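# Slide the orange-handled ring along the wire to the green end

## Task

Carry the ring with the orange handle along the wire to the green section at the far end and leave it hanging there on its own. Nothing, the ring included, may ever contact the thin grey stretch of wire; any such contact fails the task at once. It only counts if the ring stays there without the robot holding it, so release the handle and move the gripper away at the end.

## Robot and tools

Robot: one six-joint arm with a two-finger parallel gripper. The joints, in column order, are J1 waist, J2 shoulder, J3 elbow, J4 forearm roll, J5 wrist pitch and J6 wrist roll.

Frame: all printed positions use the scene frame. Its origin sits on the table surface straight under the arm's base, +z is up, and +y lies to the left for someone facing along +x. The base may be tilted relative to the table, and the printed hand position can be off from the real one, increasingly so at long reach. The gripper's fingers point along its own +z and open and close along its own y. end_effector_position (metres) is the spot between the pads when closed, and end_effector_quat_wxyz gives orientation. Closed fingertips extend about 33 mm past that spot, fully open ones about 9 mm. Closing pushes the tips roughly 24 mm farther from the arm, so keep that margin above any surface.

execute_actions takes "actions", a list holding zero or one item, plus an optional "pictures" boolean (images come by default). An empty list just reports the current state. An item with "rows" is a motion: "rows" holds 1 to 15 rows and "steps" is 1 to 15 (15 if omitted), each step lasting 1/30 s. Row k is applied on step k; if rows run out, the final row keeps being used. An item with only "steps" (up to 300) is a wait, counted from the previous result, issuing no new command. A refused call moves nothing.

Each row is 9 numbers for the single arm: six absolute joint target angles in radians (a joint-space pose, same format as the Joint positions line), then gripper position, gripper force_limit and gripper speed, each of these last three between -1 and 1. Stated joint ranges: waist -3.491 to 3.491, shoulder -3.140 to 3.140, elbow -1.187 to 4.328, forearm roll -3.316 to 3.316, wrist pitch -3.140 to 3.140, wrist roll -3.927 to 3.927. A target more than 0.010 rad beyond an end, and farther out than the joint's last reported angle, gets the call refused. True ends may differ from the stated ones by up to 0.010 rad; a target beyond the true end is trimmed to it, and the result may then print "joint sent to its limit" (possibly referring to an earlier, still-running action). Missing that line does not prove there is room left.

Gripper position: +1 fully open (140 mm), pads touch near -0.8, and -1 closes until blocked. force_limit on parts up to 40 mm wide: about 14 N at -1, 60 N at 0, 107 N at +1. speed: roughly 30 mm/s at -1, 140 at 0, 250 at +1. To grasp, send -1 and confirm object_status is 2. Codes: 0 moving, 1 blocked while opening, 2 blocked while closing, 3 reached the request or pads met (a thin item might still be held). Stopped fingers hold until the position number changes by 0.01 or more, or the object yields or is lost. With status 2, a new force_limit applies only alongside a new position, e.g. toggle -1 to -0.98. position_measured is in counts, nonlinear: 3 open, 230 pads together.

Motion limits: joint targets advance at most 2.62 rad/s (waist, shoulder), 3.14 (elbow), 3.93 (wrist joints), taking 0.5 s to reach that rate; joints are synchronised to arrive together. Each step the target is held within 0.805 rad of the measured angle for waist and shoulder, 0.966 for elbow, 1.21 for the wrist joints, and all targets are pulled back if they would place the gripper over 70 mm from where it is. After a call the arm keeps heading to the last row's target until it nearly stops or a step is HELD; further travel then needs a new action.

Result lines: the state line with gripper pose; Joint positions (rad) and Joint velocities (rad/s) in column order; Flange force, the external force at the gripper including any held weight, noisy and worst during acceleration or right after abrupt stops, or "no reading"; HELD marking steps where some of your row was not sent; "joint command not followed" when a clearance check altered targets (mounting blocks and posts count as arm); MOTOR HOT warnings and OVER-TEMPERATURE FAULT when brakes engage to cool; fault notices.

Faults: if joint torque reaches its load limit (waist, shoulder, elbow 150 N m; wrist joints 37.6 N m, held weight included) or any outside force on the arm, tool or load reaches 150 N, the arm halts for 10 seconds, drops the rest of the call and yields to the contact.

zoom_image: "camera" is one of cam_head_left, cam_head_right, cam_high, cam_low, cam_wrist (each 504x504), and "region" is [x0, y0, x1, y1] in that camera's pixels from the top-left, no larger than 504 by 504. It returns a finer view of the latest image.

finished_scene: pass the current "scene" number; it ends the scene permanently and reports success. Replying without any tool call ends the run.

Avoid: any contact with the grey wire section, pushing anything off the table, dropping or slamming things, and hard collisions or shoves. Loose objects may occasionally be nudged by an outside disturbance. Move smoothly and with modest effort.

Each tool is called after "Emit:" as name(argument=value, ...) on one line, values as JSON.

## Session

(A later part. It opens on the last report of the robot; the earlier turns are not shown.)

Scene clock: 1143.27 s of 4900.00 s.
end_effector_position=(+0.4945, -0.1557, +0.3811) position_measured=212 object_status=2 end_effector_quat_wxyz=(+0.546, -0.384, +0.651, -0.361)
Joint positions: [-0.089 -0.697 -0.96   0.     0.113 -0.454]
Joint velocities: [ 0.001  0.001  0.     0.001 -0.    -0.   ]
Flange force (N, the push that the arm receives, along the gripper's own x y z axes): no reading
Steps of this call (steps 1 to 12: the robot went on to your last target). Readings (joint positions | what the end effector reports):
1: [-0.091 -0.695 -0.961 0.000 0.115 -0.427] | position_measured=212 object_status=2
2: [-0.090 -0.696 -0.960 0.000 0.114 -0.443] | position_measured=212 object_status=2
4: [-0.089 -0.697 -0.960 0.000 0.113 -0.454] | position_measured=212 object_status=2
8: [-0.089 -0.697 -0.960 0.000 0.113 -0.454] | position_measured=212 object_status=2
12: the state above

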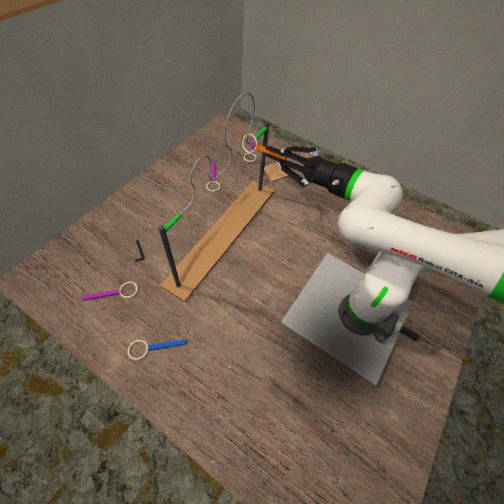

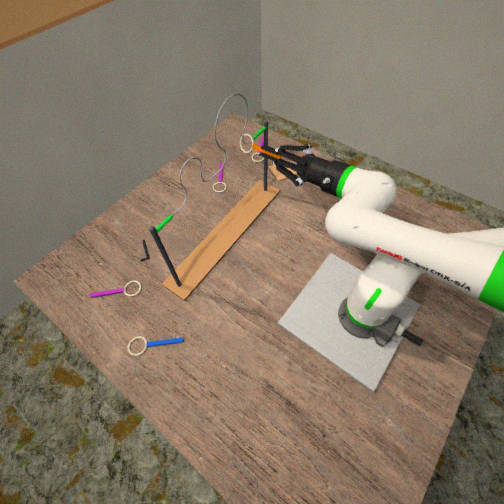

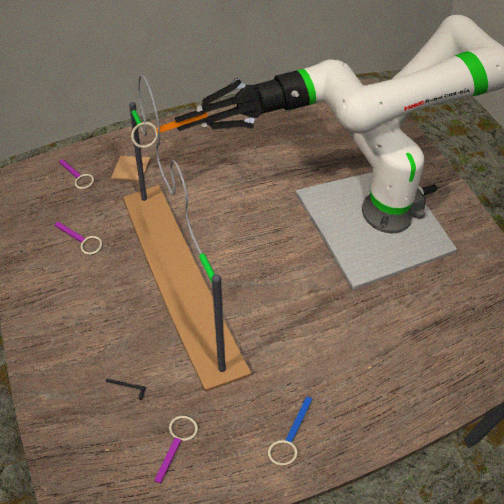

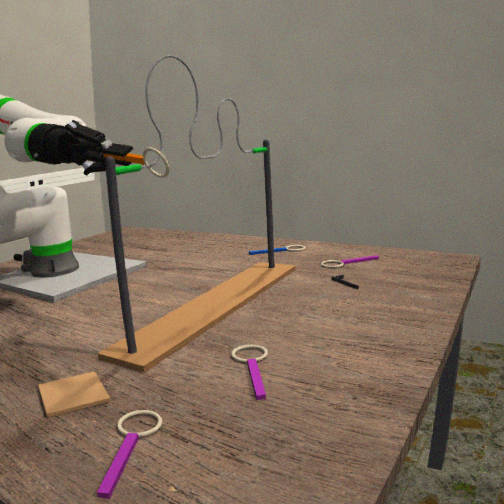

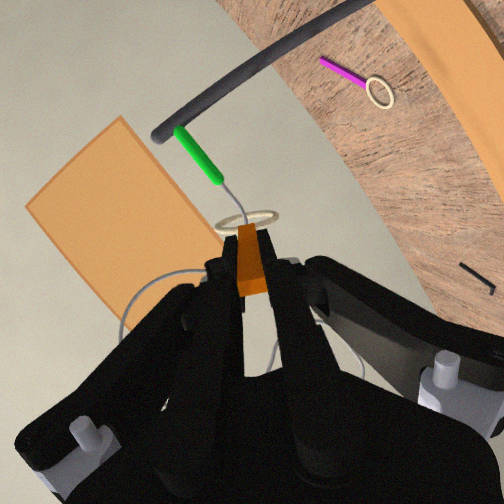

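Emit:
execute_actions(actions=[{"rows": [[-0.0867,-0.7002,-0.9578,0,0.1076,-0.5067,-1,0,-0.7],[-0.0844,-0.7033,-0.9553,0,0.1020,-0.5593,-1,0,-0.7],[-0.0820,-0.7064,-0.9528,0,0.0964,-0.6119,-1,0,-0.7],[-0.0797,-0.7095,-0.9503,0,0.0908,-0.6645,-1,0,-0.7],[-0.0774,-0.7126,-0.9479,0,0.0853,-0.7172,-1,0,-0.7],[-0.0751,-0.7157,-0.9454,0,0.0797,-0.7698,-1,0,-0.7],[-0.0727,-0.7188,-0.9429,0,0.0741,-0.8224,-1,0,-0.7],[-0.0704,-0.7219,-0.9404,0,0.0685,-0.8750,-1,0,-0.7],[-0.0681,-0.7250,-0.9379,0,0.0629,-0.9276,-1,0,-0.7],[-0.0671,-0.7270,-0.9339,0,0.0569,-0.9802,-1,0,-0.7],[-0.0662,-0.7291,-0.9299,0,0.0508,-1.0329,-1,0,-0.7],[-0.0652,-0.7311,-0.9259,0,0.0448,-1.0855,-1,0,-0.7],[-0.0642,-0.7332,-0.9219,0,0.0388,-1.1382,-1,0,-0.7],[-0.0633,-0.7352,-0.9180,0,0.0327,-1.1908,-1,0,-0.7],[-0.0623,-0.7373,-0.9140,0,0.0267,-1.2435,-1,0,-0.7]], "steps": 15}], pictures=false)

Emit:
execute_actions(actions=[{"rows": [[-0.0613,-0.7393,-0.9100,0,0.0207,-1.2961,-1,0,-0.7],[-0.0604,-0.7414,-0.9060,0,0.0146,-1.3488,-1,0,-0.7],[-0.0594,-0.7434,-0.9020,0,0.0086,-1.4014,-1,0,-0.7],[-0.0601,-0.7442,-0.8969,0,0.0027,-1.4537,-1,0,-0.7],[-0.0608,-0.7449,-0.8918,0,-0.0032,-1.5061,-1,0,-0.7],[-0.0614,-0.7457,-0.8867,0,-0.0091,-1.5584,-1,0,-0.7],[-0.0621,-0.7465,-0.8816,0,-0.0150,-1.6107,-1,0,-0.7],[-0.0628,-0.7472,-0.8764,0,-0.0208,-1.6630,-1,0,-0.7],[-0.0635,-0.7480,-0.8713,0,-0.0267,-1.7154,-1,0,-0.7],[-0.0641,-0.7487,-0.8662,0,-0.0326,-1.7677,-1,0,-0.7],[-0.0648,-0.7495,-0.8611,0,-0.0385,-1.82,-1,0,-0.7],[-0.0679,-0.7485,-0.8549,0,-0.0436,-1.872,-1,0,-0.7],[-0.0709,-0.7474,-0.8488,0,-0.0487,-1.922,-1,0,-0.7],[-0.0740,-0.7464,-0.8426,0,-0.0539,-1.968,-1,0,-0.7],[-0.0770,-0.7453,-0.8364,0,-0.0590,-2.010,-1,0,-0.7]], "steps": 15}], pictures=false)

Emit:
execute_actions(actions=[{"rows": [[-0.0801,-0.7443,-0.8303,0,-0.0641,-2.045,-1,0,-0.7],[-0.0831,-0.7432,-0.8241,0,-0.0692,-2.070,-1,0,-0.7]], "steps": 15}])

Emit:
zoom_image(camera="cam_wrist", region=[190, 170, 310, 290])

Emit:
zoom_image(camera="cam_low", region=[100, 60, 220, 180])

Emit:
zoom_image(camera="cam_high", region=[90, 60, 210, 180])

Scene clock: 1214.67 s of 4900.00 s.
end_effector_position=(+0.4941, -0.1447, +0.3984) position_measured=212 object_status=2 end_effector_quat_wxyz=(+0.627, -0.195, +0.730, -0.188)
Joint positions: [-0.067 -0.728 -0.93  -0.     0.052 -1.019]
Joint velocities: [ 0.036 -0.064  0.106  0.002 -0.169 -1.505]
Flange force (N, the push that the arm receives, along the gripper's own x y z axes): no reading
Steps of this call (steps 1 to 30: the robot went on to your last target; steps 31 to 90: nothing new was sent; then 67.90 s passed at rest; steps 91 to 105: all 15 steps of this action). Readings (joint positions | what the end effector reports):
91: [-0.089 -0.697 -0.960 -0.000 0.113 -0.455] | position_measured=212 object_status=2
92: [-0.089 -0.698 -0.960 -0.000 0.112 -0.462] | position_measured=212 object_status=2
94: [-0.087 -0.700 -0.958 -0.000 0.108 -0.502] | position_measured=212 object_status=2
98: [-0.079 -0.710 -0.950 -0.000 0.090 -0.670] | position_measured=212 object_status=2
105: the state above

Scene clock: 1215.17 s of 4900.00 s.
end_effector_position=(+0.4943, -0.1432, +0.4304) position_measured=212 object_status=2 end_effector_quat_wxyz=(+0.652, +0.096, +0.749, +0.065)
Joint positions: [-0.064 -0.748 -0.862 -0.    -0.036 -1.798]
Joint velocities: [-0.044 -0.001  0.17   0.001 -0.163 -1.5  ]
Flange force (N, the push that the arm receives, along the gripper's own x y z axes): no reading
Steps of this call (steps 1 to 15: all 15 steps of this action). Readings (joint positions | what the end effector reports):
1: [-0.066 -0.730 -0.926 -0.000 0.046 -1.070] | position_measured=212 object_status=2
2: [-0.065 -0.732 -0.923 -0.000 0.040 -1.122] | position_measured=212 object_status=2
4: [-0.063 -0.736 -0.915 -0.000 0.029 -1.226] | position_measured=212 object_status=2
8: [-0.061 -0.743 -0.898 -0.000 0.005 -1.434] | position_measured=212 object_status=2
15: the state above

Scene clock: 1215.67 s of 4900.00 s.
end_effector_position=(+0.4941, -0.1527, +0.4457) position_measured=212 object_status=2 end_effector_quat_wxyz=(+0.638, +0.203, +0.728, +0.147)
Joint positions: [-0.083 -0.743 -0.824 -0.    -0.069 -2.07 ]
Joint velocities: [-0.     0.     0.     0.002 -0.    -0.   ]
Flange force (N, the push that the arm receives, along the gripper's own x y z axes): no reading
Steps of this call (steps 1 to 15: all 15 steps of this action). Readings (joint positions | what the end effector reports):
1: [-0.066 -0.748 -0.856 -0.000 -0.041 -1.849] | position_measured=212 object_status=2
2: [-0.068 -0.748 -0.850 -0.000 -0.047 -1.897] | position_measured=212 object_status=2
4: [-0.075 -0.747 -0.837 -0.000 -0.058 -1.984] | position_measured=212 object_status=2
8: [-0.083 -0.743 -0.824 -0.000 -0.069 -2.068] | position_measured=212 object_status=2
15: the state above

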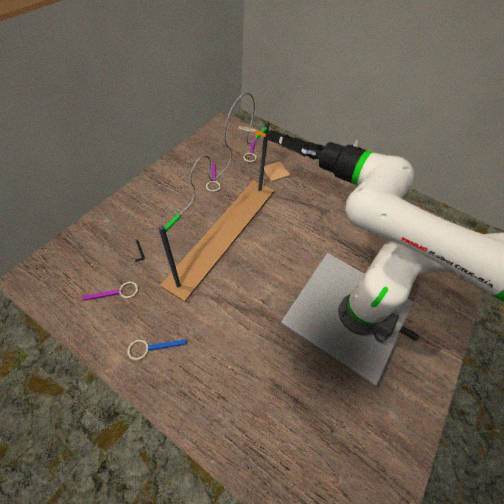

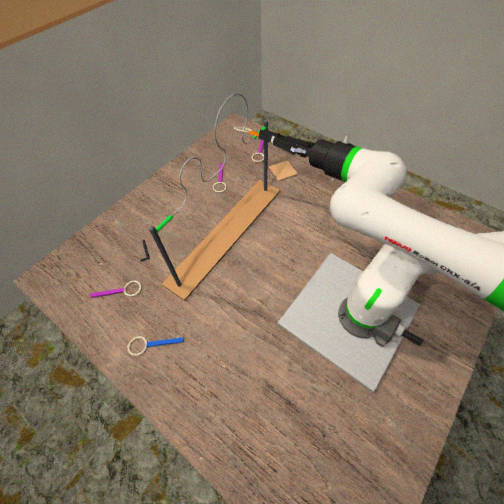

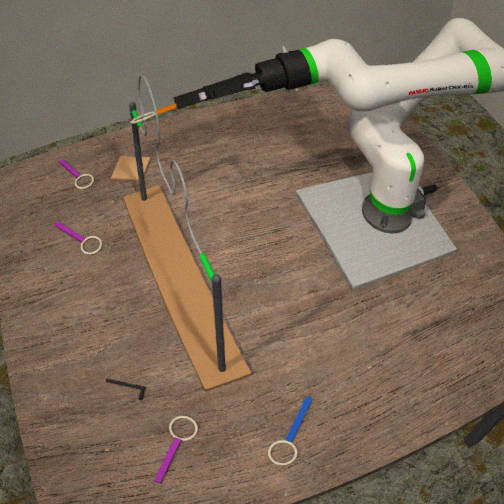

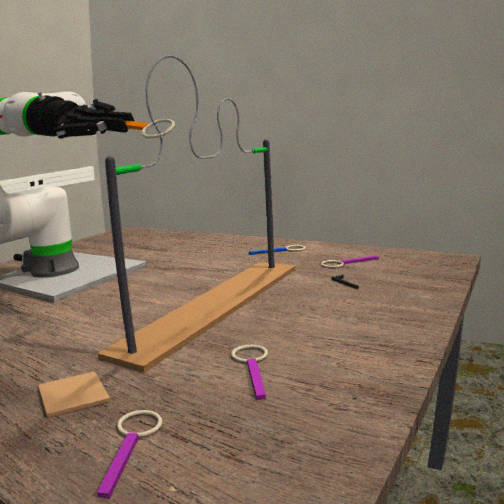

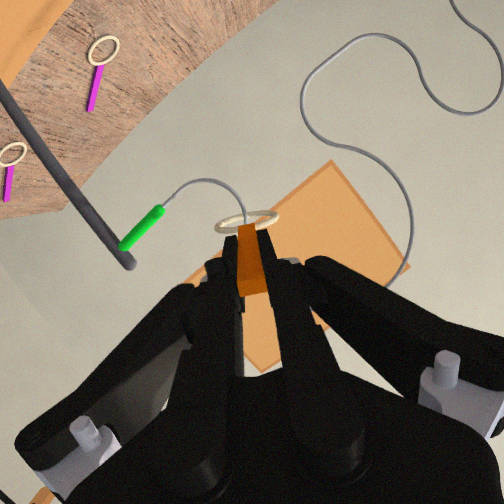

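Region (190, 170, 310, 290) of cam_wrist's 504x504 image, scaled by 4.200, with more detail than that image has.

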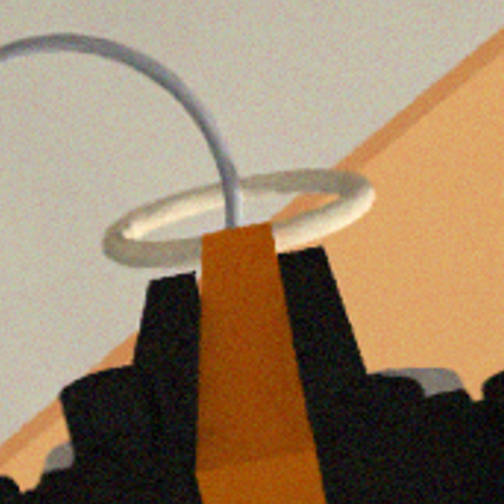

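Region (100, 60, 220, 180) of cam_low's 504x504 image, scaled by 4.200, with more detail than that image has.

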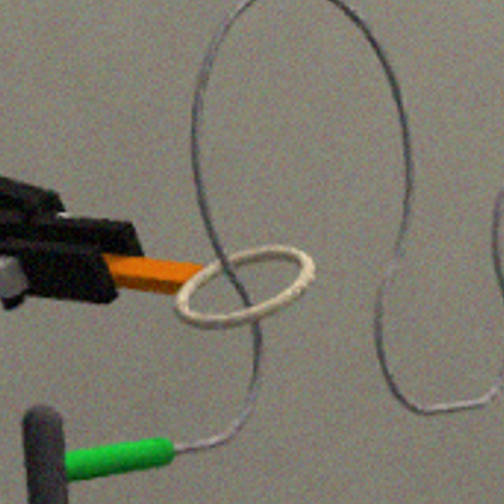

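Region (90, 60, 210, 180) of cam_high's 504x504 image, scaled by 4.200, with more detail than that image has.

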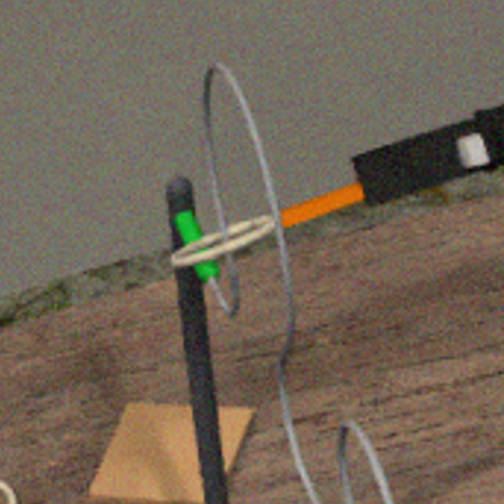

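Emit:
execute_actions(actions=[{"rows": [[-0.0861,-0.7430,-0.8161,0,-0.0770,-2.070,-1,0,-0.7],[-0.0892,-0.7428,-0.8082,0,-0.0847,-2.068,-1,0,-0.7],[-0.0922,-0.7426,-0.8002,0,-0.0925,-2.062,-1,0,-0.7],[-0.0953,-0.7424,-0.7922,0,-0.1002,-2.050,-1,0,-0.7],[-0.0983,-0.7421,-0.7842,0,-0.1080,-2.033,-1,0,-0.7],[-0.1013,-0.7419,-0.7763,0,-0.1157,-2.010,-1,0,-0.7],[-0.1044,-0.7417,-0.7683,0,-0.1235,-1.982,-1,0,-0.7],[-0.1074,-0.7415,-0.7603,0,-0.1312,-1.949,-1,0,-0.7],[-0.1082,-0.7410,-0.7512,0,-0.1398,-1.900,-1,0,-0.7],[-0.1090,-0.7405,-0.7420,0,-0.1485,-1.852,-1,0,-0.7],[-0.1098,-0.7400,-0.7329,0,-0.1571,-1.803,-1,0,-0.7],[-0.1106,-0.7395,-0.7238,0,-0.1658,-1.754,-1,0,-0.7],[-0.1113,-0.7390,-0.7146,0,-0.1744,-1.705,-1,0,-0.7],[-0.1121,-0.7385,-0.7055,0,-0.1830,-1.657,-1,0,-0.7],[-0.1129,-0.7380,-0.6963,0,-0.1917,-1.608,-1,0,-0.7]], "steps": 15}], pictures=false)

Emit:
execute_actions(actions=[{"rows": [[-0.1137,-0.7375,-0.6872,0,-0.2003,-1.559,-1,0,-0.7],[-0.1121,-0.7377,-0.6785,0,-0.2092,-1.510,-1,0,-0.7],[-0.1106,-0.7380,-0.6699,0,-0.2181,-1.461,-1,0,-0.7],[-0.1090,-0.7382,-0.6612,0,-0.2270,-1.411,-1,0,-0.7],[-0.1075,-0.7384,-0.6526,0,-0.2359,-1.362,-1,0,-0.7],[-0.1059,-0.7386,-0.6439,0,-0.2447,-1.313,-1,0,-0.7],[-0.1043,-0.7389,-0.6352,0,-0.2536,-1.264,-1,0,-0.7],[-0.1028,-0.7391,-0.6266,0,-0.2625,-1.214,-1,0,-0.7],[-0.1012,-0.7393,-0.6179,0,-0.2714,-1.165,-1,0,-0.7],[-0.0974,-0.7401,-0.6109,0,-0.2792,-1.116,-1,0,-0.7],[-0.0935,-0.7409,-0.6039,0,-0.2869,-1.066,-1,0,-0.7],[-0.0897,-0.7417,-0.5969,0,-0.2947,-1.017,-1,0,-0.7],[-0.0859,-0.7425,-0.5900,0,-0.3025,-0.968,-1,0,-0.7],[-0.0820,-0.7432,-0.5830,0,-0.3102,-0.918,-1,0,-0.7],[-0.0782,-0.7440,-0.5760,0,-0.3180,-0.869,-1,0,-0.7]], "steps": 15}], pictures=false)

Emit:
execute_actions(actions=[{"rows": [[-0.0743,-0.7448,-0.5690,0,-0.3257,-0.819,-1,0,-0.7],[-0.0705,-0.7456,-0.5620,0,-0.3335,-0.770,-1,0,-0.7]], "steps": 15}])

Emit:
zoom_image(camera="cam_wrist", region=[190, 170, 310, 290])

Emit:
zoom_image(camera="cam_low", region=[100, 20, 220, 140])

Emit:
zoom_image(camera="cam_high", region=[90, 30, 210, 150])

Scene clock: 1289.37 s of 4900.00 s.
end_effector_position=(+0.4919, -0.1661, +0.4862) position_measured=212 object_status=2 end_effector_quat_wxyz=(+0.654, +0.106, +0.748, +0.044)
Joint positions: [-0.11  -0.74  -0.729 -0.    -0.161 -1.779]
Joint velocities: [-0.022  0.013  0.238  0.    -0.223  1.244]
Flange force (N, the push that the arm receives, along the gripper's own x y z axes): no reading
Steps of this call (steps 1 to 15: the robot went on to your last target; steps 16 to 90: nothing new was sent; then 70.20 s passed at rest; steps 91 to 105: all 15 steps of this action). Readings (joint positions | what the end effector reports):
91: [-0.083 -0.743 -0.824 -0.000 -0.070 -2.070] | position_measured=212 object_status=2
92: [-0.085 -0.743 -0.820 -0.000 -0.074 -2.070] | position_measured=212 object_status=2
94: [-0.090 -0.743 -0.807 -0.000 -0.086 -2.066] | position_measured=212 object_status=2
98: [-0.100 -0.742 -0.779 -0.000 -0.113 -2.014] | position_measured=212 object_status=2
105: the state above

Scene clock: 1289.87 s of 4900.00 s.
end_effector_position=(+0.4901, -0.1577, +0.5386) position_measured=212 object_status=2 end_effector_quat_wxyz=(+0.630, -0.165, +0.738, -0.179)
Joint positions: [-0.094 -0.74  -0.606 -0.    -0.285 -1.075]
Joint velocities: [ 0.106 -0.022  0.214 -0.001 -0.232  1.436]
Flange force (N, the push that the arm receives, along the gripper's own x y z axes): no reading
Steps of this call (steps 1 to 15: all 15 steps of this action). Readings (joint positions | what the end effector reports):
1: [-0.111 -0.739 -0.721 -0.000 -0.169 -1.736] | position_measured=212 object_status=2
2: [-0.111 -0.739 -0.712 -0.000 -0.177 -1.692] | position_measured=212 object_status=2
4: [-0.112 -0.738 -0.696 -0.000 -0.193 -1.602] | position_measured=212 object_status=2
8: [-0.111 -0.738 -0.662 -0.000 -0.227 -1.414] | position_measured=212 object_status=2
15: the state above

Scene clock: 1290.37 s of 4900.00 s.
end_effector_position=(+0.4886, -0.1461, +0.5583) position_measured=212 object_status=2 end_effector_quat_wxyz=(+0.599, -0.283, +0.701, -0.266)
Joint positions: [-0.071 -0.746 -0.562  0.    -0.333 -0.77 ]
Joint velocities: [ 0.001  0.001  0.    -0.002 -0.     0.001]
Flange force (N, the push that the arm receives, along the gripper's own x y z axes): no reading
Steps of this call (steps 1 to 15: all 15 steps of this action). Readings (joint positions | what the end effector reports):
1: [-0.090 -0.741 -0.599 -0.000 -0.293 -1.026] | position_measured=212 object_status=2
2: [-0.086 -0.742 -0.592 -0.000 -0.301 -0.977] | position_measured=212 object_status=2
4: [-0.079 -0.744 -0.578 0.000 -0.316 -0.883] | position_measured=212 object_status=2
8: [-0.071 -0.745 -0.563 0.000 -0.332 -0.777] | position_measured=212 object_status=2
15: the state above

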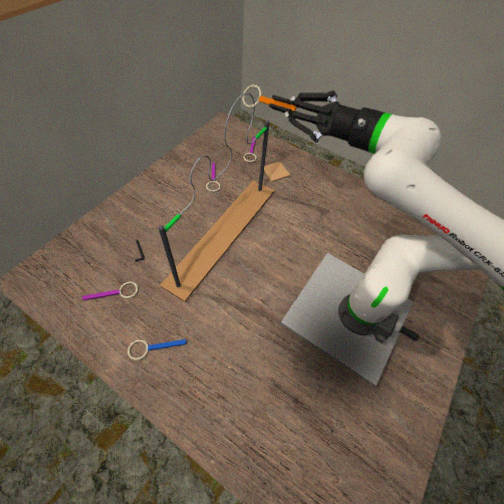

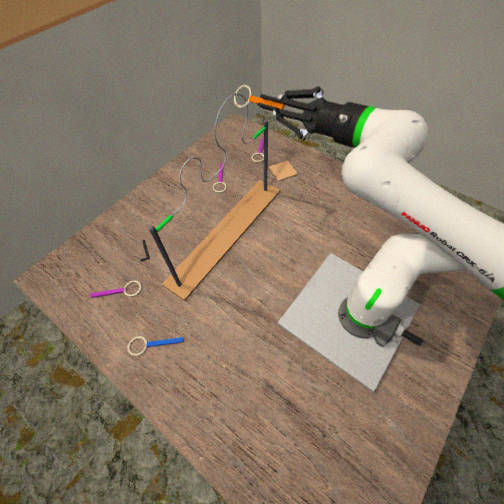

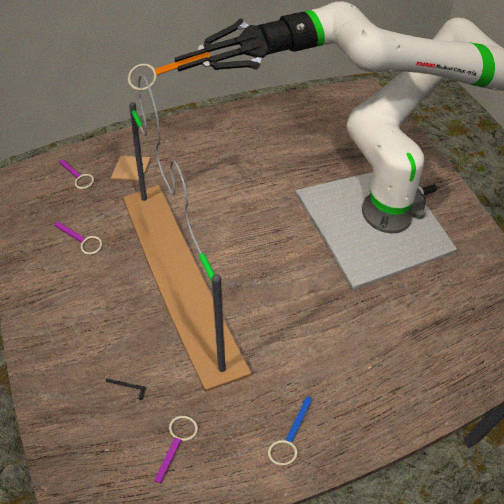

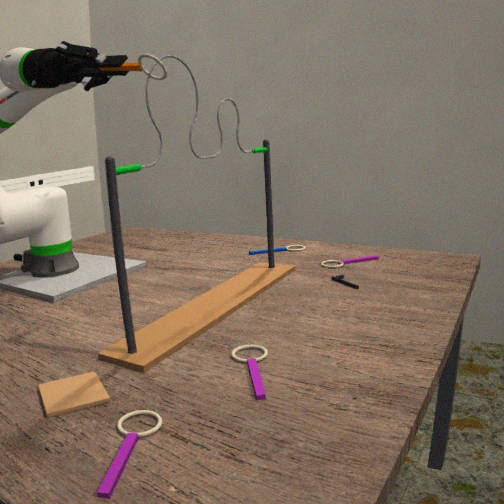

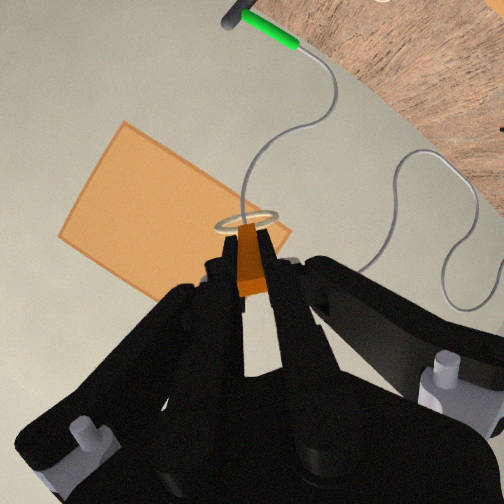

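Region (190, 170, 310, 290) of cam_wrist's 504x504 image, scaled by 4.200, with more detail than that image has.

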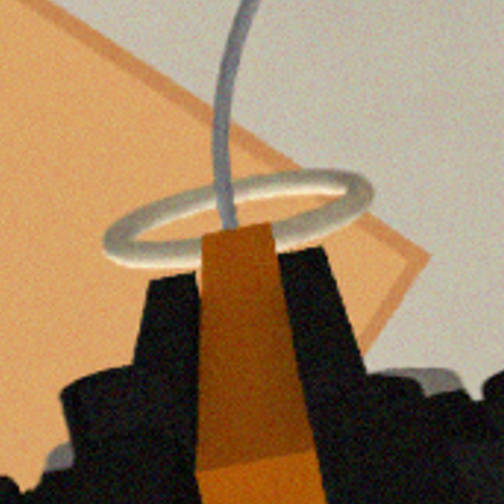

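Region (100, 20, 220, 140) of cam_low's 504x504 image, scaled by 4.200, with more detail than that image has.

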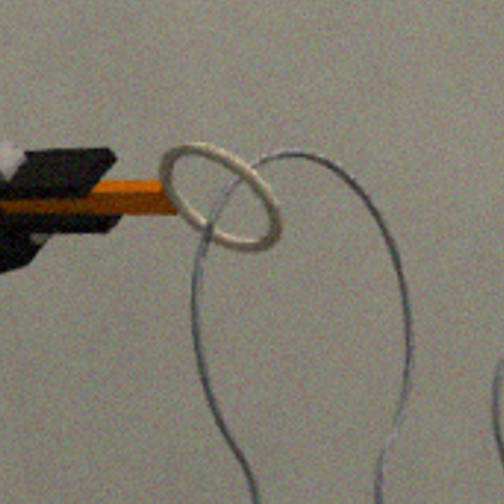

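Region (90, 30, 210, 150) of cam_high's 504x504 image, scaled by 4.200, with more detail than that image has.

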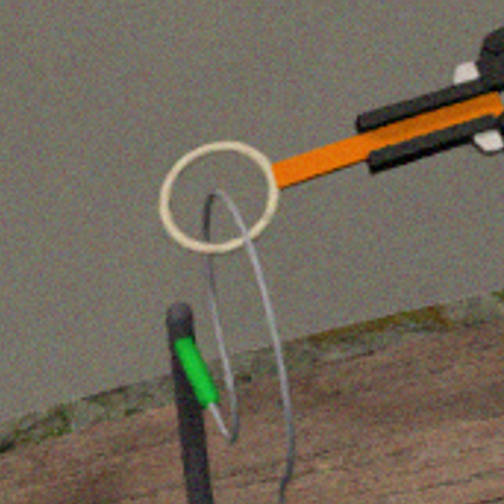

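Emit:
execute_actions(actions=[{"rows": [[-0.0653,-0.7458,-0.5571,0,-0.3386,-0.721,-1,0,-0.7],[-0.0602,-0.7460,-0.5523,0,-0.3436,-0.673,-1,0,-0.7],[-0.0550,-0.7461,-0.5474,0,-0.3487,-0.624,-1,0,-0.7],[-0.0498,-0.7463,-0.5425,0,-0.3538,-0.575,-1,0,-0.7],[-0.0446,-0.7465,-0.5376,0,-0.3588,-0.526,-1,0,-0.7],[-0.0395,-0.7467,-0.5328,0,-0.3639,-0.478,-1,0,-0.7],[-0.0343,-0.7468,-0.5279,0,-0.3689,-0.429,-1,0,-0.7],[-0.0291,-0.7470,-0.5230,0,-0.3740,-0.380,-1,0,-0.7],[-0.0227,-0.7493,-0.5225,0,-0.3768,-0.333,-1,0,-0.7],[-0.0163,-0.7516,-0.5220,0,-0.3797,-0.285,-1,0,-0.7],[-0.0098,-0.7539,-0.5214,0,-0.3825,-0.238,-1,0,-0.7],[-0.0034,-0.7562,-0.5209,0,-0.3854,-0.190,-1,0,-0.7],[0.0030,-0.7585,-0.5204,0,-0.3882,-0.143,-1,0,-0.7],[0.0095,-0.7608,-0.5199,0,-0.3910,-0.095,-1,0,-0.7],[0.0159,-0.7631,-0.5193,0,-0.3939,-0.048,-1,0,-0.7]], "steps": 15}], pictures=false)

Emit:
execute_actions(actions=[{"rows": [[0.0223,-0.7654,-0.5188,0,-0.3967,0.0,-1,0,-0.7],[0.0287,-0.7682,-0.5220,0,-0.3963,0.047,-1,0,-0.7],[0.0350,-0.7710,-0.5252,0,-0.3959,0.095,-1,0,-0.7],[0.0414,-0.7738,-0.5283,0,-0.3955,0.142,-1,0,-0.7],[0.0477,-0.7766,-0.5315,0,-0.3952,0.190,-1,0,-0.7],[0.0541,-0.7794,-0.5347,0,-0.3948,0.237,-1,0,-0.7],[0.0604,-0.7822,-0.5379,0,-0.3944,0.284,-1,0,-0.7],[0.0668,-0.7850,-0.5410,0,-0.3940,0.332,-1,0,-0.7],[0.0731,-0.7878,-0.5442,0,-0.3936,0.379,-1,0,-0.7],[0.0784,-0.7908,-0.5506,0,-0.3901,0.428,-1,0,-0.7],[0.0837,-0.7937,-0.5570,0,-0.3867,0.477,-1,0,-0.7],[0.0890,-0.7967,-0.5634,0,-0.3832,0.525,-1,0,-0.7],[0.0943,-0.7996,-0.5699,0,-0.3798,0.574,-1,0,-0.7],[0.0996,-0.8026,-0.5763,0,-0.3763,0.623,-1,0,-0.7],[0.1049,-0.8055,-0.5827,0,-0.3728,0.672,-1,0,-0.7]], "steps": 15}], pictures=false)

Emit:
execute_actions(actions=[{"rows": [[0.1102,-0.8085,-0.5891,0,-0.3694,0.720,-1,0,-0.7],[0.1155,-0.8114,-0.5955,0,-0.3659,0.769,-1,0,-0.7],[0.1189,-0.8141,-0.6042,0,-0.3599,0.819,-1,0,-0.7],[0.1223,-0.8167,-0.6128,0,-0.3539,0.868,-1,0,-0.7],[0.1257,-0.8194,-0.6215,0,-0.3479,0.918,-1,0,-0.7],[0.1292,-0.8221,-0.6302,0,-0.3420,0.967,-1,0,-0.7],[0.1326,-0.8247,-0.6388,0,-0.3360,1.017,-1,0,-0.7],[0.1360,-0.8274,-0.6475,0,-0.3300,1.066,-1,0,-0.7],[0.1394,-0.8300,-0.6561,0,-0.3240,1.116,-1,0,-0.7],[0.1428,-0.8327,-0.6648,0,-0.3180,1.165,-1,0,-0.7]], "steps": 15}], pictures=false)

Emit:
execute_actions(actions=[{"steps": 8}])

Emit:
zoom_image(camera="cam_wrist", region=[190, 170, 310, 290])

Emit:
zoom_image(camera="cam_low", region=[130, 40, 250, 160])

Emit:
zoom_image(camera="cam_high", region=[100, 60, 220, 180])

Scene clock: 1402.30 s of 4900.00 s.
end_effector_position=(+0.4903, -0.1160, +0.5756) position_measured=212 object_status=2 end_effector_quat_wxyz=(+0.520, -0.475, +0.588, -0.397)
Joint positions: [-0.01  -0.752 -0.522 -0.    -0.382 -0.24 ]
Joint velocities: [ 0.181 -0.065  0.031 -0.001 -0.09   1.375]
Flange force (N, the push that the arm receives, along the gripper's own x y z axes): no reading
Steps of this call (steps 1 to 15: the robot went on to your last target; steps 16 to 90: nothing new was sent; then 108.43 s passed at rest; steps 91 to 105: all 15 steps of this action). Readings (joint positions | what the end effector reports):
91: [-0.070 -0.746 -0.562 0.000 -0.334 -0.769] | position_measured=212 object_status=2
92: [-0.070 -0.746 -0.561 -0.000 -0.334 -0.762] | position_measured=212 object_status=2
94: [-0.065 -0.746 -0.557 -0.000 -0.339 -0.722] | position_measured=212 object_status=2
98: [-0.048 -0.746 -0.541 -0.000 -0.355 -0.562] | position_measured=212 object_status=2
105: the state above

Scene clock: 1402.80 s of 4900.00 s.
end_effector_position=(+0.4863, -0.0716, +0.5652) position_measured=212 object_status=2 end_effector_quat_wxyz=(-0.374, +0.668, -0.356, +0.536)
Joint positions: [ 0.082 -0.793 -0.558 -0.    -0.39   0.47 ]
Joint velocities: [ 0.161 -0.085 -0.173  0.001  0.076  1.414]
Flange force (N, the push that the arm receives, along the gripper's own x y z axes): no reading
Steps of this call (steps 1 to 15: all 15 steps of this action). Readings (joint positions | what the end effector reports):
1: [-0.003 -0.755 -0.521 -0.000 -0.385 -0.193] | position_measured=212 object_status=2
2: [0.003 -0.757 -0.520 -0.000 -0.388 -0.146] | position_measured=212 object_status=2
4: [0.015 -0.763 -0.520 -0.000 -0.392 -0.052] | position_measured=212 object_status=2
8: [0.041 -0.774 -0.525 -0.000 -0.395 0.137] | position_measured=212 object_status=2
15: the state above

Scene clock: 1403.30 s of 4900.00 s.
end_effector_position=(+0.4852, -0.0435, +0.5275) position_measured=212 object_status=2 end_effector_quat_wxyz=(-0.194, +0.750, -0.093, +0.625)
Joint positions: [ 0.141 -0.832 -0.661 -0.    -0.321  1.144]
Joint velocities: [ 0.038 -0.029 -0.094 -0.     0.065  0.545]
Flange force (N, the push that the arm receives, along the gripper's own x y z axes): no reading
Steps of this call (steps 1 to 15: all 15 steps of this action). Readings (joint positions | what the end effector reports):
1: [0.088 -0.796 -0.563 -0.000 -0.387 0.519] | position_measured=212 object_status=2
2: [0.093 -0.799 -0.570 -0.000 -0.383 0.567] | position_measured=212 object_status=2
4: [0.104 -0.805 -0.582 -0.000 -0.374 0.664] | position_measured=212 object_status=2
8: [0.121 -0.816 -0.613 -0.000 -0.354 0.859] | position_measured=212 object_status=2
15: the state above

Scene clock: 1403.57 s of 4900.00 s.
end_effector_position=(+0.4851, -0.0428, +0.5262) position_measured=212 object_status=2 end_effector_quat_wxyz=(-0.188, +0.751, -0.084, +0.627)
Joint positions: [ 0.143 -0.833 -0.665 -0.    -0.318  1.165]
Joint velocities: [ 0.003  0.001 -0.001  0.001 -0.     0.001]
Flange force (N, the push that the arm receives, along the gripper's own x y z axes): no reading
Steps of this call (steps 1 to 8: the robot went on to your last target). Readings (joint positions | what the end effector reports):
1: [0.142 -0.832 -0.664 -0.000 -0.319 1.158] | position_measured=212 object_status=2
2: [0.143 -0.833 -0.665 -0.000 -0.318 1.164] | position_measured=212 object_status=2
4: [0.143 -0.833 -0.665 -0.000 -0.318 1.165] | position_measured=212 object_status=2
8: the state above

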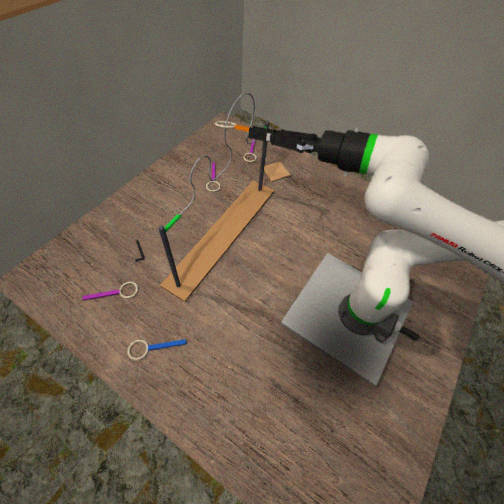

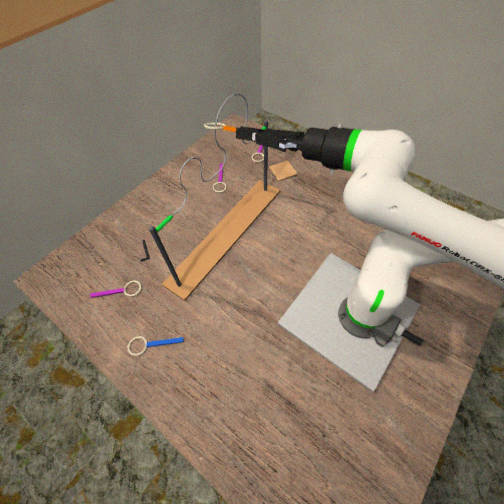

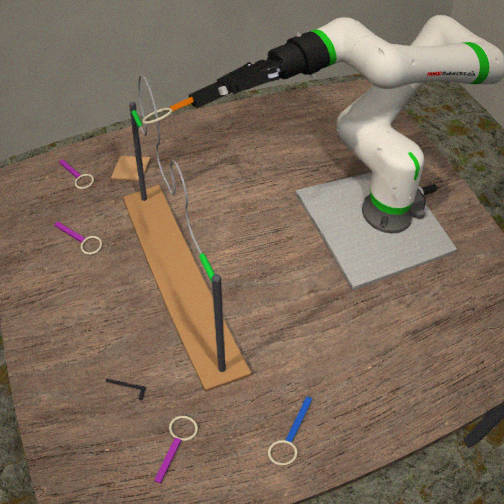

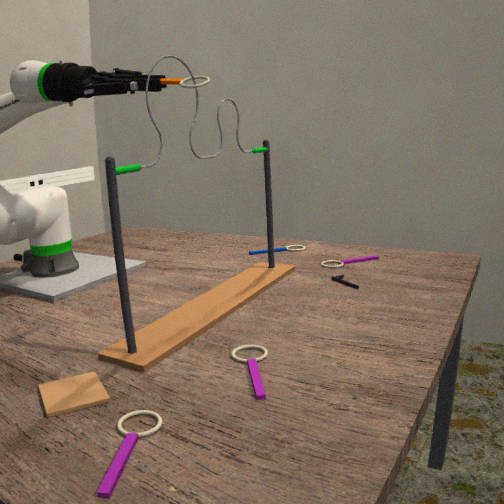

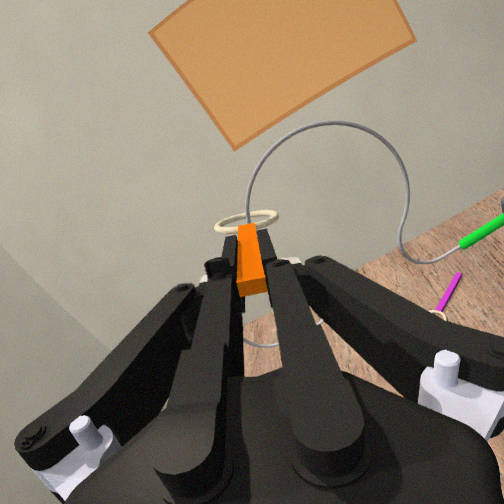

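Region (190, 170, 310, 290) of cam_wrist's 504x504 image, scaled by 4.200, with more detail than that image has.

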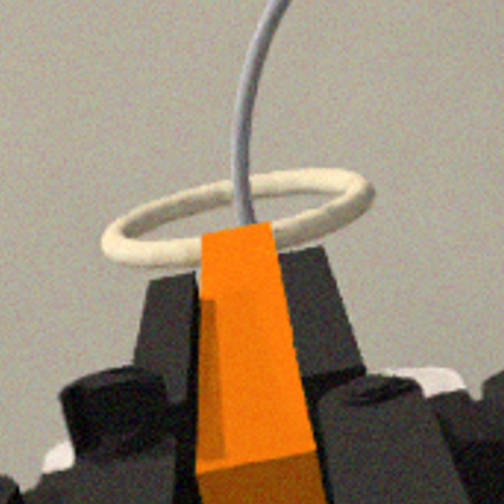

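Region (130, 40, 250, 160) of cam_low's 504x504 image, scaled by 4.200, with more detail than that image has.

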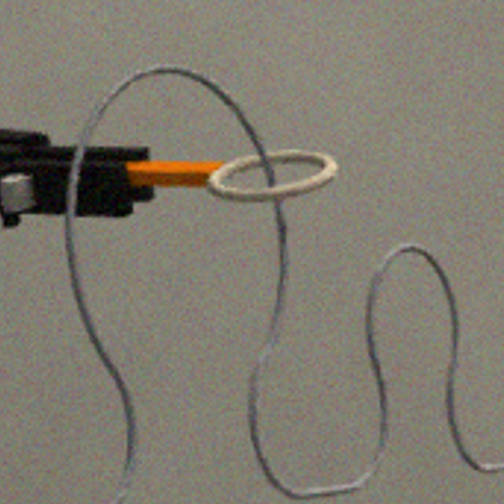

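Region (100, 60, 220, 180) of cam_high's 504x504 image, scaled by 4.200, with more detail than that image has.

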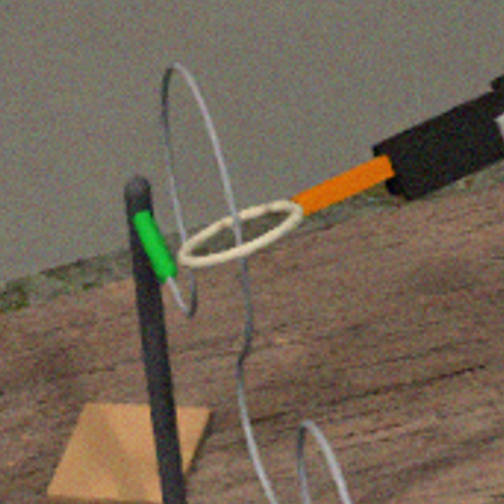

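Emit:
execute_actions(actions=[{"rows": [[0.1433,-0.8339,-0.6741,0,-0.3098,1.214,-1,0,-0.7],[0.1438,-0.8351,-0.6835,0,-0.3017,1.264,-1,0,-0.7],[0.1443,-0.8363,-0.6928,0,-0.2935,1.313,-1,0,-0.7],[0.1448,-0.8375,-0.7022,0,-0.2854,1.362,-1,0,-0.7],[0.1453,-0.8386,-0.7115,0,-0.2772,1.411,-1,0,-0.7],[0.1458,-0.8398,-0.7208,0,-0.2690,1.461,-1,0,-0.7],[0.1463,-0.8410,-0.7302,0,-0.2609,1.510,-1,0,-0.7],[0.1468,-0.8422,-0.7395,0,-0.2527,1.559,-1,0,-0.7],[0.1452,-0.8428,-0.7485,0,-0.2443,1.608,-1,0,-0.7],[0.1437,-0.8434,-0.7574,0,-0.2360,1.657,-1,0,-0.7],[0.1421,-0.8439,-0.7664,0,-0.2276,1.705,-1,0,-0.7],[0.1406,-0.8445,-0.7753,0,-0.2192,1.754,-1,0,-0.7],[0.1390,-0.8451,-0.7843,0,-0.2108,1.803,-1,0,-0.7],[0.1374,-0.8457,-0.7932,0,-0.2025,1.852,-1,0,-0.7],[0.1359,-0.8462,-0.8022,0,-0.1941,1.900,-1,0,-0.7]], "steps": 15}], pictures=false)

Emit:
execute_actions(actions=[{"rows": [[0.1343,-0.8468,-0.8111,0,-0.1857,1.949,-1,0,-0.7],[0.1304,-0.8460,-0.8184,0,-0.1777,1.990,-1,0,-0.7],[0.1266,-0.8453,-0.8256,0,-0.1697,2.025,-1,0,-0.7],[0.1227,-0.8445,-0.8329,0,-0.1617,2.053,-1,0,-0.7],[0.1189,-0.8438,-0.8401,0,-0.1537,2.075,-1,0,-0.7],[0.1150,-0.8430,-0.8474,0,-0.1456,2.090,-1,0,-0.7],[0.1111,-0.8422,-0.8546,0,-0.1376,2.097,-1,0,-0.7],[0.1073,-0.8415,-0.8619,0,-0.1296,2.095,-1,0,-0.7],[0.1034,-0.8407,-0.8691,0,-0.1216,2.080,-1,0,-0.7],[0.1013,-0.8396,-0.8756,0,-0.1140,2.055,-1,0,-0.7],[0.0991,-0.8386,-0.8821,0,-0.1065,2.022,-1,0,-0.7],[0.0970,-0.8375,-0.8887,0,-0.0989,1.982,-1,0,-0.7],[0.0949,-0.8364,-0.8952,0,-0.0913,1.936,-1,0,-0.7],[0.0927,-0.8354,-0.9017,0,-0.0838,1.885,-1,0,-0.7],[0.0906,-0.8343,-0.9082,0,-0.0762,1.832,-1,0,-0.7]], "steps": 15}], pictures=false)

Emit:
execute_actions(actions=[{"rows": [[0.0908,-0.8336,-0.9134,0,-0.0703,1.778,-1,0,-0.7],[0.0910,-0.8329,-0.9187,0,-0.0643,1.724,-1,0,-0.7],[0.0912,-0.8322,-0.9239,0,-0.0584,1.670,-1,0,-0.7],[0.0914,-0.8316,-0.9292,0,-0.0525,1.617,-1,0,-0.7],[0.0915,-0.8309,-0.9344,0,-0.0465,1.563,-1,0,-0.7],[0.0917,-0.8302,-0.9396,0,-0.0406,1.509,-1,0,-0.7],[0.0919,-0.8295,-0.9449,0,-0.0346,1.455,-1,0,-0.7],[0.0921,-0.8288,-0.9501,0,-0.0287,1.401,-1,0,-0.7]], "steps": 15}], pictures=false)

Emit:
execute_actions(actions=[{"steps": 6}])

Emit:
zoom_image(camera="cam_wrist", region=[190, 170, 310, 290])

Emit:
zoom_image(camera="cam_low", region=[150, 80, 270, 200])

Emit:
zoom_image(camera="cam_high", region=[100, 100, 220, 220])

Scene clock: 1497.37 s of 4900.00 s.
end_effector_position=(+0.4872, -0.0421, +0.4846) position_measured=212 object_status=2 end_effector_quat_wxyz=(-0.016, +0.746, +0.118, +0.655)
Joint positions: [ 0.144 -0.844 -0.765  0.    -0.228  1.701]
Joint velocities: [-0.035 -0.018 -0.26   0.002  0.239  1.404]
Flange force (N, the push that the arm receives, along the gripper's own x y z axes): no reading
Steps of this call (steps 1 to 30: the robot went on to your last target; steps 31 to 90: nothing new was sent; then 90.30 s passed at rest; steps 91 to 105: all 15 steps of this action). Readings (joint positions | what the end effector reports):
91: [0.143 -0.833 -0.665 -0.000 -0.318 1.166] | position_measured=212 object_status=2
92: [0.143 -0.833 -0.666 0.000 -0.317 1.173] | position_measured=212 object_status=2
94: [0.143 -0.834 -0.674 0.000 -0.310 1.213] | position_measured=212 object_status=2
98: [0.145 -0.838 -0.704 0.000 -0.283 1.374] | position_measured=212 object_status=2
105: the state above

Scene clock: 1497.87 s of 4900.00 s.
end_effector_position=(+0.4875, -0.0642, +0.4324) position_measured=212 object_status=2 end_effector_quat_wxyz=(+0.108, +0.722, +0.223, +0.646)
Joint positions: [ 0.098 -0.838 -0.886  0.    -0.102  2.035]
Joint velocities: [-0.047  0.024 -0.144 -0.001  0.167 -0.932]
Flange force (N, the push that the arm receives, along the gripper's own x y z axes): no reading
Steps of this call (steps 1 to 15: all 15 steps of this action). Readings (joint positions | what the end effector reports):
1: [0.142 -0.844 -0.774 0.000 -0.220 1.749] | position_measured=212 object_status=2
2: [0.141 -0.845 -0.783 0.000 -0.212 1.797] | position_measured=212 object_status=2
4: [0.136 -0.846 -0.800 0.000 -0.195 1.891] | position_measured=212 object_status=2
8: [0.120 -0.845 -0.836 0.000 -0.158 2.044] | position_measured=212 object_status=2
15: the state above

Scene clock: 1498.37 s of 4900.00 s.
end_effector_position=(+0.4871, -0.0674, +0.4037) position_measured=212 object_status=2 end_effector_quat_wxyz=(-0.096, +0.756, -0.014, +0.648)
Joint positions: [ 0.092 -0.829 -0.95   0.    -0.029  1.404]
Joint velocities: [-0.001  0.001 -0.016 -0.001  0.018 -0.159]
Flange force (N, the push that the arm receives, along the gripper's own x y z axes): no reading
Steps of this call (steps 1 to 15: all 15 steps of this action). Readings (joint positions | what the end effector reports):
1: [0.096 -0.837 -0.891 0.000 -0.097 1.998] | position_measured=212 object_status=2
2: [0.095 -0.836 -0.896 0.000 -0.091 1.954] | position_measured=212 object_status=2
4: [0.093 -0.835 -0.906 0.000 -0.079 1.850] | position_measured=212 object_status=2
8: [0.092 -0.832 -0.927 0.000 -0.055 1.639] | position_measured=212 object_status=2
15: the state above

Scene clock: 1498.57 s of 4900.00 s.
end_effector_position=(+0.4872, -0.0672, +0.4036) position_measured=212 object_status=2 end_effector_quat_wxyz=(-0.097, +0.755, -0.015, +0.648)
Joint positions: [ 0.092 -0.829 -0.95   0.    -0.029  1.401]
Joint velocities: [ 0.001 -0.     0.     0.     0.    -0.001]
Flange force (N, the push that the arm receives, along the gripper's own x y z axes): no reading
Steps of this call (steps 1 to 6: the robot went on to your last target). Readings (joint positions | what the end effector reports):
1: [0.092 -0.829 -0.950 0.000 -0.029 1.402] | position_measured=212 object_status=2
2: [0.092 -0.829 -0.950 0.000 -0.029 1.401] | position_measured=212 object_status=2
4: [0.092 -0.829 -0.950 0.000 -0.029 1.401] | position_measured=212 object_status=2
6: the state above

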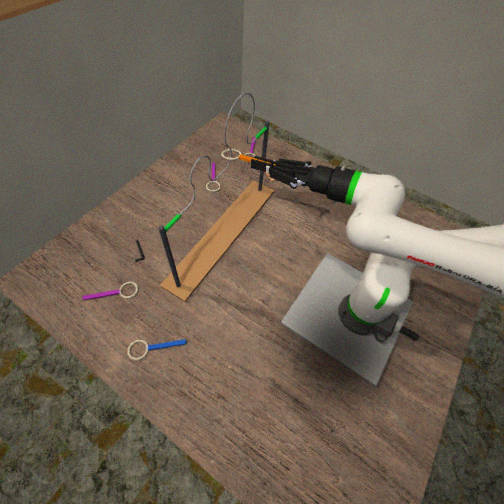

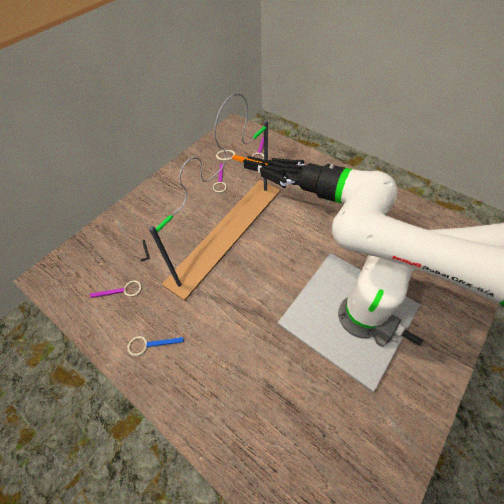

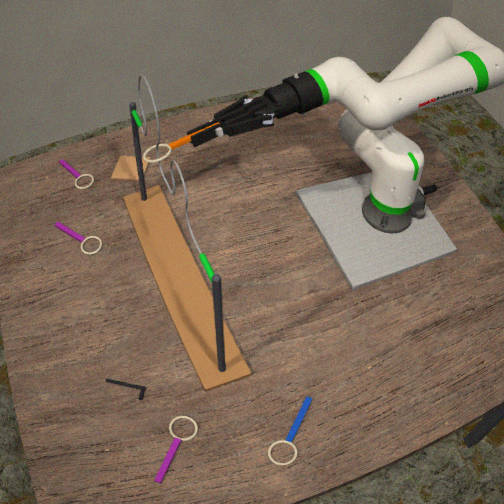

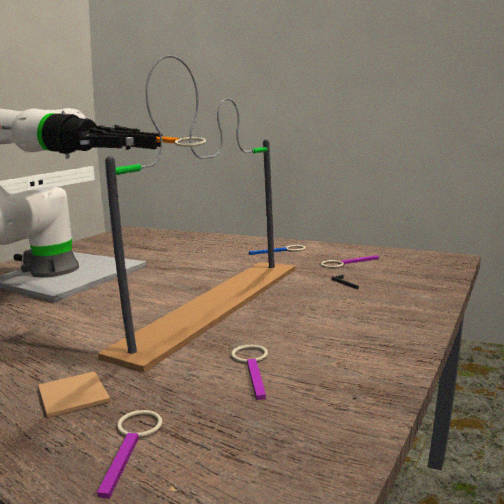

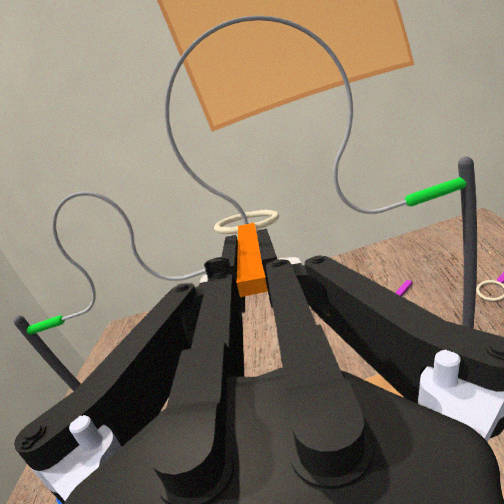

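Region (190, 170, 310, 290) of cam_wrist's 504x504 image, scaled by 4.200, with more detail than that image has.

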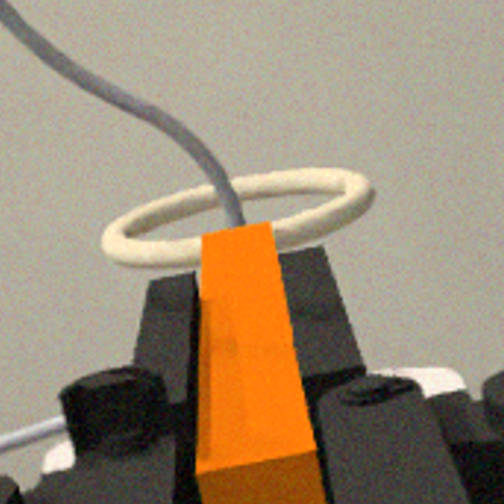

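Region (150, 80, 270, 200) of cam_low's 504x504 image, scaled by 4.200, with more detail than that image has.

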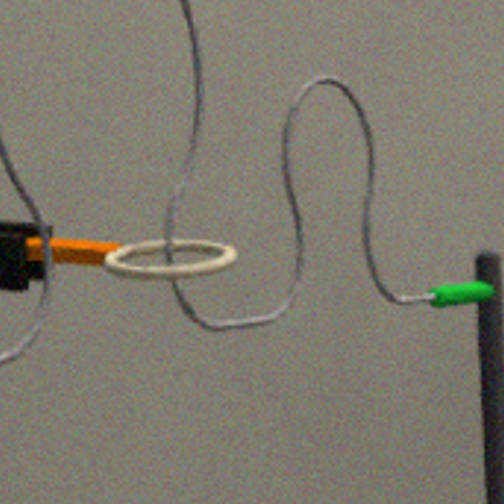

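Region (100, 100, 220, 220) of cam_high's 504x504 image, scaled by 4.200, with more detail than that image has.

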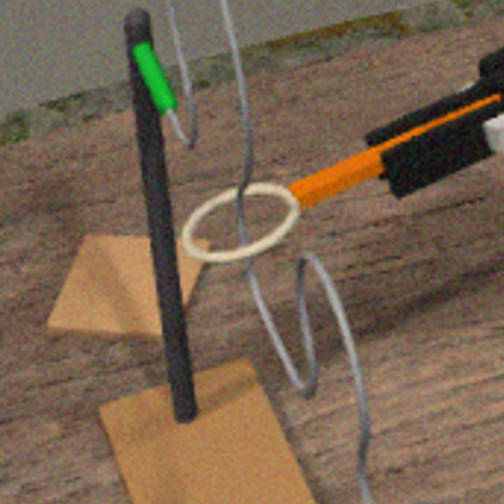

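Emit:
zoom_image(camera="cam_wrist", region=[0, 170, 240, 350])

Emit:
zoom_image(camera="cam_wrist", region=[150, 0, 490, 240])

Region (0, 170, 240, 350) of cam_wrist's 504x504 image, scaled by 2.100, with more detail than that image has; it fills the top 378 rows of this view, and the rest is white.

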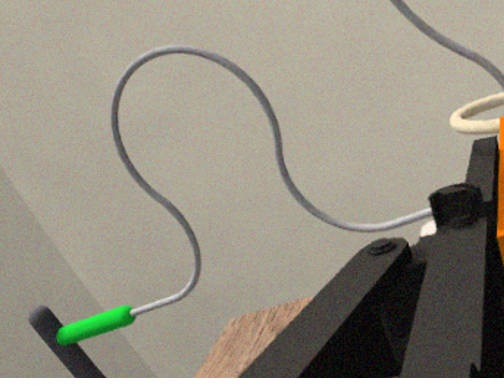

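Region (150, 0, 490, 240) of cam_wrist's 504x504 image, scaled by 1.482, with more detail than that image has; it fills the top 356 rows of this view, and the rest is white.

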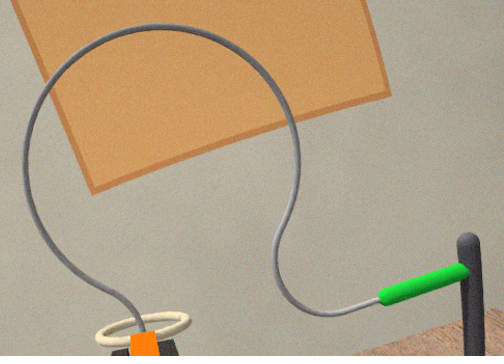

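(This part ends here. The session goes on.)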